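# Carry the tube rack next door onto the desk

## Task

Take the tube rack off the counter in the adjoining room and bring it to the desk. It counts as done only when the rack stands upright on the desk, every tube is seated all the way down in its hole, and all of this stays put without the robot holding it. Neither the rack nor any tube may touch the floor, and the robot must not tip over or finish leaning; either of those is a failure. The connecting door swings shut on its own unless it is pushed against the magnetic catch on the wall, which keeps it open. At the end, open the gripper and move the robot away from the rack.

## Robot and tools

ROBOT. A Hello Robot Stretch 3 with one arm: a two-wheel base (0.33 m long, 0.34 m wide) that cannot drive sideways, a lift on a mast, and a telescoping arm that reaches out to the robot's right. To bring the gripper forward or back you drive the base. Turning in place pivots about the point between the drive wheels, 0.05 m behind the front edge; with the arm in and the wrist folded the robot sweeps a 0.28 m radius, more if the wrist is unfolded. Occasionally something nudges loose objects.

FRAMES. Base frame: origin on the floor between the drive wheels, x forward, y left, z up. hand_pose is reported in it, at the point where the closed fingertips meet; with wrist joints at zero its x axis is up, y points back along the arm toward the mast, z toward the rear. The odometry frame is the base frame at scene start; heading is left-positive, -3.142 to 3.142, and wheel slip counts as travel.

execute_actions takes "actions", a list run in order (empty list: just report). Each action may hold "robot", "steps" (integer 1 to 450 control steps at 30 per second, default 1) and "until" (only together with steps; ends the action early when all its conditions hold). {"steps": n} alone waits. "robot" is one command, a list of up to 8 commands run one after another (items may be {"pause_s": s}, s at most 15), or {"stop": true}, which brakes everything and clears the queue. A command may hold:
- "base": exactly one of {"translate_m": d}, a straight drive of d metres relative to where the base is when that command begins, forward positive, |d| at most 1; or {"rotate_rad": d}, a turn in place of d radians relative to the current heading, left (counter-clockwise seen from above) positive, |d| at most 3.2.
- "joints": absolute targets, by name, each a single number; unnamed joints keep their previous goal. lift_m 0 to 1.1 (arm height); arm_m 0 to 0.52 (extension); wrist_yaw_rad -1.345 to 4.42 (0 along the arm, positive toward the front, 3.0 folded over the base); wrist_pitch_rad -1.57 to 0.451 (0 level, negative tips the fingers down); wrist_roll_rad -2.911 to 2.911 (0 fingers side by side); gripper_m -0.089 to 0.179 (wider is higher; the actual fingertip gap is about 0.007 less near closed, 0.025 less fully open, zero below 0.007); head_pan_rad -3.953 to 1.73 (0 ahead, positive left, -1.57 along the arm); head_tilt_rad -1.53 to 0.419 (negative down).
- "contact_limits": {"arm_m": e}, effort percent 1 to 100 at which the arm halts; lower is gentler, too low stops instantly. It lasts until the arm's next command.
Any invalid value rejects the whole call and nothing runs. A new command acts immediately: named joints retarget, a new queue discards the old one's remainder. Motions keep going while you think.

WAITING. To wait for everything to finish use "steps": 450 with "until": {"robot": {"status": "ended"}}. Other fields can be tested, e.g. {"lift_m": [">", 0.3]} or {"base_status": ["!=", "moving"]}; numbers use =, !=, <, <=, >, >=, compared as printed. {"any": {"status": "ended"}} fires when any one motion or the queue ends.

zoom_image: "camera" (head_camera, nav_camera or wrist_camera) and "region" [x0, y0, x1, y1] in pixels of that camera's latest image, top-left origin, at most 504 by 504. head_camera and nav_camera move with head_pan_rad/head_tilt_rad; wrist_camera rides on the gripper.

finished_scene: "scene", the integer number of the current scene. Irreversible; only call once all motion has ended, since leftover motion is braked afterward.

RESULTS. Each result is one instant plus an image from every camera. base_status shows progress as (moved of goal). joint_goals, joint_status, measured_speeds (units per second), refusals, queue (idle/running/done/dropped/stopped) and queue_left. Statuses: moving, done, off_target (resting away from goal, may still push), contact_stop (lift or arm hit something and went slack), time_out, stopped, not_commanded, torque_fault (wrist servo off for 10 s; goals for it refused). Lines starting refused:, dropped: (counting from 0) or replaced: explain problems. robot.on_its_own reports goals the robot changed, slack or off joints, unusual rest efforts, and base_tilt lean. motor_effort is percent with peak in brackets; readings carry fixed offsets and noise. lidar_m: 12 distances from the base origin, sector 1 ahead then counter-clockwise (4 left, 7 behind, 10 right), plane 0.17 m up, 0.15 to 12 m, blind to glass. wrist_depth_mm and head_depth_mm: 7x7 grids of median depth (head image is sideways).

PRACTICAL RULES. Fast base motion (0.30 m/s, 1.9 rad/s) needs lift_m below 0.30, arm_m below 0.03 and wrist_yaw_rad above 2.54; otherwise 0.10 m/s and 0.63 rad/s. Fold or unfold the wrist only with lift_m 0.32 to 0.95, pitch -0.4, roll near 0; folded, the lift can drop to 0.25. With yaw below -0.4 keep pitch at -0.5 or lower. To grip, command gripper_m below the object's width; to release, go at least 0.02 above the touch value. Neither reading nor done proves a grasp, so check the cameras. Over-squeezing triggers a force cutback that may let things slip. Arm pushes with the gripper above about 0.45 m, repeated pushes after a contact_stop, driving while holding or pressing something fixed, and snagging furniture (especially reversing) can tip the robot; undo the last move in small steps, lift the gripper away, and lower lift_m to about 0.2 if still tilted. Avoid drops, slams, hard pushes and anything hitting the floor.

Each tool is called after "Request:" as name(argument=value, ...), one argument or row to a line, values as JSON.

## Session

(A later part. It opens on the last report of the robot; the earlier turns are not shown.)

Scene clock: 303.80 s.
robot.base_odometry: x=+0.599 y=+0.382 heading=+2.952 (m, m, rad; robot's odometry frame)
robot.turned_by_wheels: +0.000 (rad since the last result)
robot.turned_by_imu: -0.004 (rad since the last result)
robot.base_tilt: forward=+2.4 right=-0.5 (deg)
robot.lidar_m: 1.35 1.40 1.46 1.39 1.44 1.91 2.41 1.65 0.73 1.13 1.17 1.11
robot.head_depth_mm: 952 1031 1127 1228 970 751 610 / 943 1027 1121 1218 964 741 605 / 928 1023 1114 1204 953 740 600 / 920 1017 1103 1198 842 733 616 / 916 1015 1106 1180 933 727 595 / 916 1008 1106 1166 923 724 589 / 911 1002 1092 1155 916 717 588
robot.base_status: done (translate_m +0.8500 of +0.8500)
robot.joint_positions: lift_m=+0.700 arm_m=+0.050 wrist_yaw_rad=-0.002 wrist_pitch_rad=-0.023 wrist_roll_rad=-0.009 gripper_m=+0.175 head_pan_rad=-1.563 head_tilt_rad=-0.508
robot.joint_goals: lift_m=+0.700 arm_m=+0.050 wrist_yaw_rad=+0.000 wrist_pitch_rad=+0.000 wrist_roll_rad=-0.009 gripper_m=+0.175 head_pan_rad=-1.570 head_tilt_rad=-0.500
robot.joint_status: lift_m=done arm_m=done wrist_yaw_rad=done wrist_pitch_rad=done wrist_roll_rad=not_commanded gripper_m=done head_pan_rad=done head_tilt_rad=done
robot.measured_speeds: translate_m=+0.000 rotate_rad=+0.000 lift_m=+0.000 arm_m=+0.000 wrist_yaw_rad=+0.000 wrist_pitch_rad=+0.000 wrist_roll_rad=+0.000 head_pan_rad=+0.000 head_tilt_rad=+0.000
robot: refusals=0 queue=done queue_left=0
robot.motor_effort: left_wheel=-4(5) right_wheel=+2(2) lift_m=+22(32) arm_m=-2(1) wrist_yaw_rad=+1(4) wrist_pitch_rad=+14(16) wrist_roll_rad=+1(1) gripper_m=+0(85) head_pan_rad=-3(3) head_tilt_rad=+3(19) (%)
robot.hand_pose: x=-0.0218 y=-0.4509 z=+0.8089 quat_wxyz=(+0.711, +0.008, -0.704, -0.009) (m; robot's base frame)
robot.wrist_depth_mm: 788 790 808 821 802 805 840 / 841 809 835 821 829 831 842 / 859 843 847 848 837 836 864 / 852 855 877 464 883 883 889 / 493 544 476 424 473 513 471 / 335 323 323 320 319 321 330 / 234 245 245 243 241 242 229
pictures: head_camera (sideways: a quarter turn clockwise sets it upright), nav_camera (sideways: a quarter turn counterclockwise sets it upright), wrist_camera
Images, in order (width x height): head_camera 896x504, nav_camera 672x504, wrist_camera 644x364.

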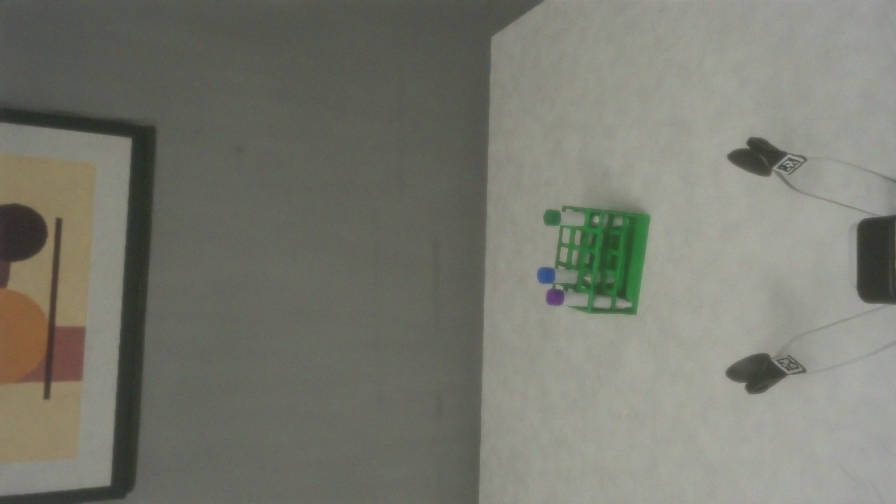

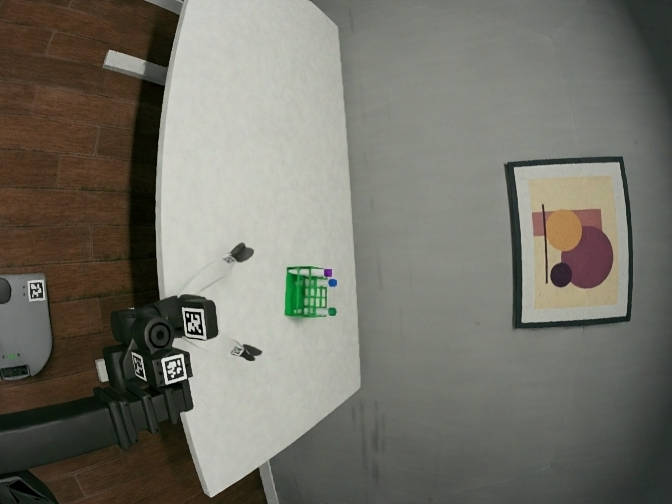

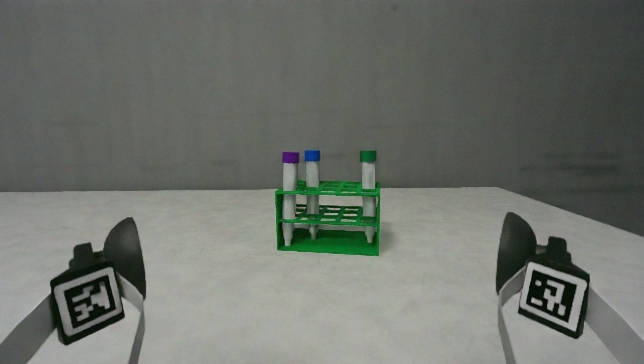

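Request:
execute_actions(
  actions=[
    {"robot":{"joints":{"arm_m":0.22,"lift_m":0.68}},"steps":150,"until":{"robot":{"status":"ended"}}},
  ],
)

Request:
zoom_image(
  camera="wrist_camera",
  region=[200,90,460,340],
)

Scene clock: 314.67 s.
robot.base_odometry: x=+0.599 y=+0.382 heading=+2.952 (m, m, rad; robot's odometry frame)
robot.turned_by_wheels: +0.000 (rad since the last result)
robot.turned_by_imu: -0.001 (rad since the last result)
robot.base_tilt: forward=+2.6 right=-0.4 (deg)
robot.lidar_m: 1.35 1.39 1.45 1.39 1.43 1.90 2.41 1.66 0.73 1.13 1.17 1.11
robot.head_depth_mm: 961 1032 1126 1223 975 750 610 / 943 1030 1115 1221 967 747 630 / 926 1020 1105 1203 954 764 - / 925 1012 1105 1195 848 782 - / 919 1017 1102 1175 937 728 595 / 916 1008 1098 1167 929 725 592 / 909 999 1088 1168 917 715 587
robot.base_status: done (translate_m +0.8500 of +0.8500)
robot.joint_positions: lift_m=+0.680 arm_m=+0.220 wrist_yaw_rad=+0.000 wrist_pitch_rad=-0.023 wrist_roll_rad=-0.009 gripper_m=+0.175 head_pan_rad=-1.563 head_tilt_rad=-0.508
robot.joint_goals: lift_m=+0.680 arm_m=+0.220 wrist_yaw_rad=+0.000 wrist_pitch_rad=+0.000 wrist_roll_rad=-0.009 gripper_m=+0.175 head_pan_rad=-1.570 head_tilt_rad=-0.500
robot.joint_status: lift_m=done arm_m=done wrist_yaw_rad=done wrist_pitch_rad=done wrist_roll_rad=not_commanded gripper_m=done head_pan_rad=done head_tilt_rad=done
robot.measured_speeds: translate_m=+0.000 rotate_rad=+0.000 lift_m=+0.000 arm_m=+0.000 wrist_yaw_rad=+0.000 wrist_pitch_rad=+0.000 wrist_roll_rad=+0.000 head_pan_rad=+0.000 head_tilt_rad=+0.000
robot: refusals=0 queue=done queue_left=0
robot.motor_effort: left_wheel=-4(4) right_wheel=+2(2) lift_m=+22(22) arm_m=+3(3) wrist_yaw_rad=+0(0) wrist_pitch_rad=+14(14) wrist_roll_rad=+1(1) gripper_m=+0(0) head_pan_rad=-3(2) head_tilt_rad=+3(3) (%)
robot.hand_pose: x=-0.0215 y=-0.6203 z=+0.7890 quat_wxyz=(+0.711, +0.008, -0.704, -0.008) (m; robot's base frame)
robot.wrist_depth_mm: 644 639 642 646 643 642 658 / 649 662 661 674 672 655 674 / 673 667 669 678 686 691 693 / 687 676 687 572 686 697 714 / 420 460 350 350 267 446 410 / 302 278 257 257 255 276 286 / 199 212 212 211 209 210 199
pictures: head_camera (sideways: a quarter turn clockwise sets it upright), nav_camera (sideways: a quarter turn counterclockwise sets it upright), wrist_camera
Images, in order (width x height): head_camera 896x504, nav_camera 672x504, wrist_camera 644x364.

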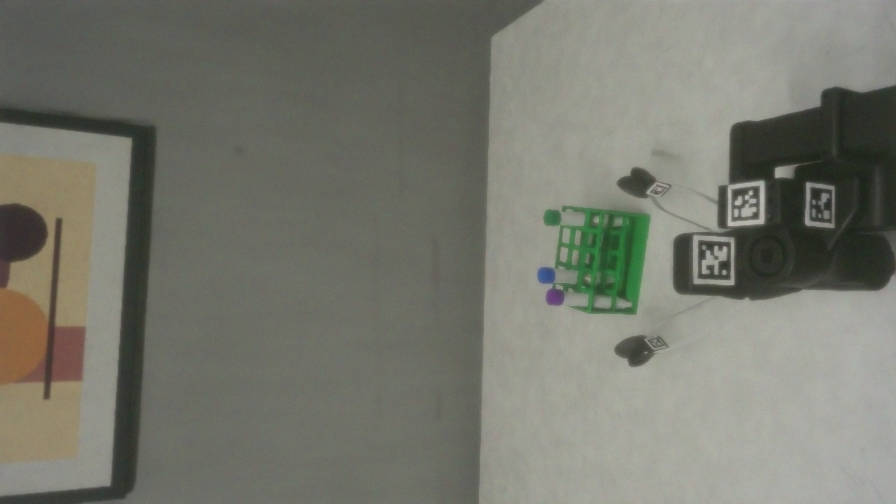

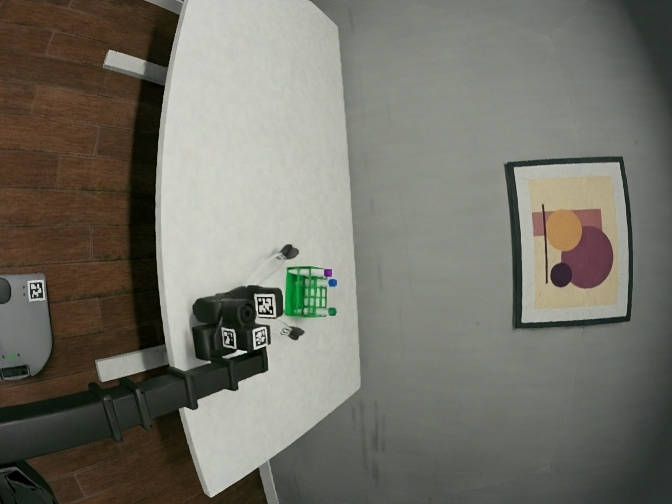

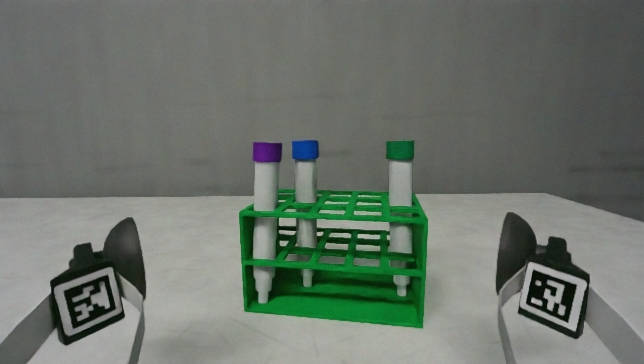

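Region (200, 90, 460, 340) of wrist_camera's 644x364 image, scaled by 1.938; it fills the top 485 rows of this view, and the rest is white.

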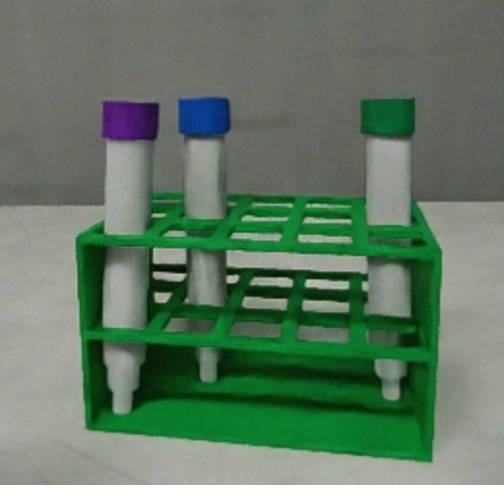

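Request:
execute_actions(
  actions=[
    {"robot":[{"joints":{"arm_m":0.0}},{"joints":{"wrist_pitch_rad":-0.9}}],"steps":200,"until":{"robot":{"status":"ended"}}},
  ],
)

Request:
finished_scene(
  scene=2,
)

Scene clock: 321.43 s.
robot.base_odometry: x=+0.599 y=+0.382 heading=+2.952 (m, m, rad; robot's odometry frame)
robot.turned_by_wheels: +0.000 (rad since the last result)
robot.turned_by_imu: -0.002 (rad since the last result)
robot.base_tilt: forward=+2.4 right=-0.4 (deg)
robot.lidar_m: 1.35 1.40 1.45 1.39 1.43 1.90 2.41 1.66 0.73 1.13 1.16 1.11
robot.head_depth_mm: 957 1034 1132 1218 979 747 610 / 942 1030 1122 1216 965 745 606 / 931 1026 1114 1201 955 740 605 / 923 1016 1107 1205 844 735 599 / 921 1015 1106 1177 935 729 595 / 914 1007 1092 1173 929 724 604 / 908 1008 1090 1161 921 718 589
robot.base_status: done (translate_m +0.8500 of +0.8500)
robot.joint_positions: lift_m=+0.680 arm_m=+0.000 wrist_yaw_rad=+0.000 wrist_pitch_rad=-0.253 wrist_roll_rad=-0.007 gripper_m=+0.175 head_pan_rad=-1.563 head_tilt_rad=-0.507
robot.joint_goals: lift_m=+0.680 arm_m=+0.000 wrist_yaw_rad=+0.000 wrist_pitch_rad=-0.258 wrist_roll_rad=-0.007 gripper_m=+0.175 head_pan_rad=-1.570 head_tilt_rad=-0.500
robot.joint_status: lift_m=done arm_m=done wrist_yaw_rad=done wrist_pitch_rad=time_out wrist_roll_rad=not_commanded gripper_m=done head_pan_rad=done head_tilt_rad=done
robot.measured_speeds: translate_m=+0.000 rotate_rad=+0.000 lift_m=+0.000 arm_m=+0.000 wrist_yaw_rad=+0.000 wrist_pitch_rad=+0.000 wrist_roll_rad=+0.000 head_pan_rad=+0.000 head_tilt_rad=+0.000
robot: refusals=0 queue=dropped queue_left=0
robot.on_its_own: wrist_pitch_rad is held at -0.258, not at your -0.900, since a time_out
robot.motor_effort: left_wheel=-3(4) right_wheel=+2(2) lift_m=+20(22) arm_m=-2(0) wrist_yaw_rad=+0(0) wrist_pitch_rad=-2(100) wrist_roll_rad=+0(1) gripper_m=-1(1) head_pan_rad=-3(3) head_tilt_rad=+3(2) (%)
robot.hand_pose: x=-0.0216 y=-0.3873 z=+0.7315 quat_wxyz=(+0.704, +0.090, -0.699, -0.089) (m; robot's base frame)
robot.wrist_depth_mm: 821 818 815 825 827 845 851 / 880 858 848 443 865 866 930 / 487 478 474 451 462 462 460 / 296 296 294 290 290 287 285 / 213 225 211 211 209 220 209 / - 165 166 164 164 163 168 / 132 136 136 135 135 135 131
pictures: head_camera (sideways: a quarter turn clockwise sets it upright), nav_camera (sideways: a quarter turn counterclockwise sets it upright), wrist_camera
Images, in order (width x height): head_camera 896x504, nav_camera 672x504, wrist_camera 644x364.

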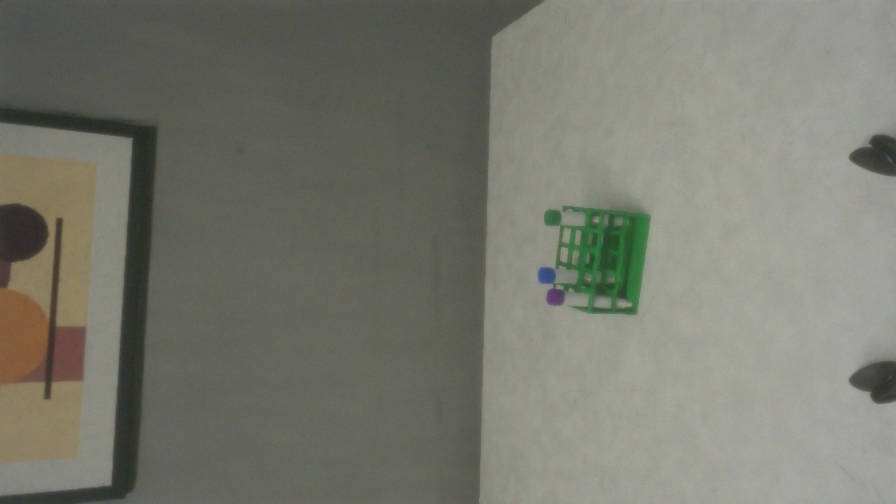

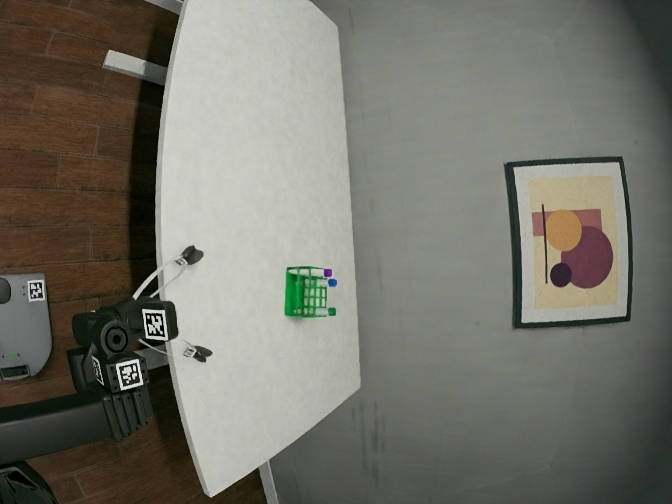

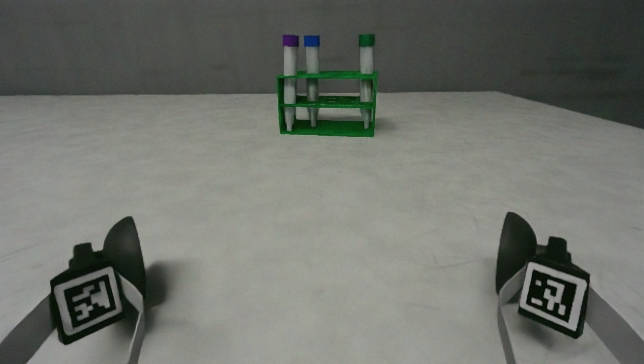

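The scene is finished: the task was done.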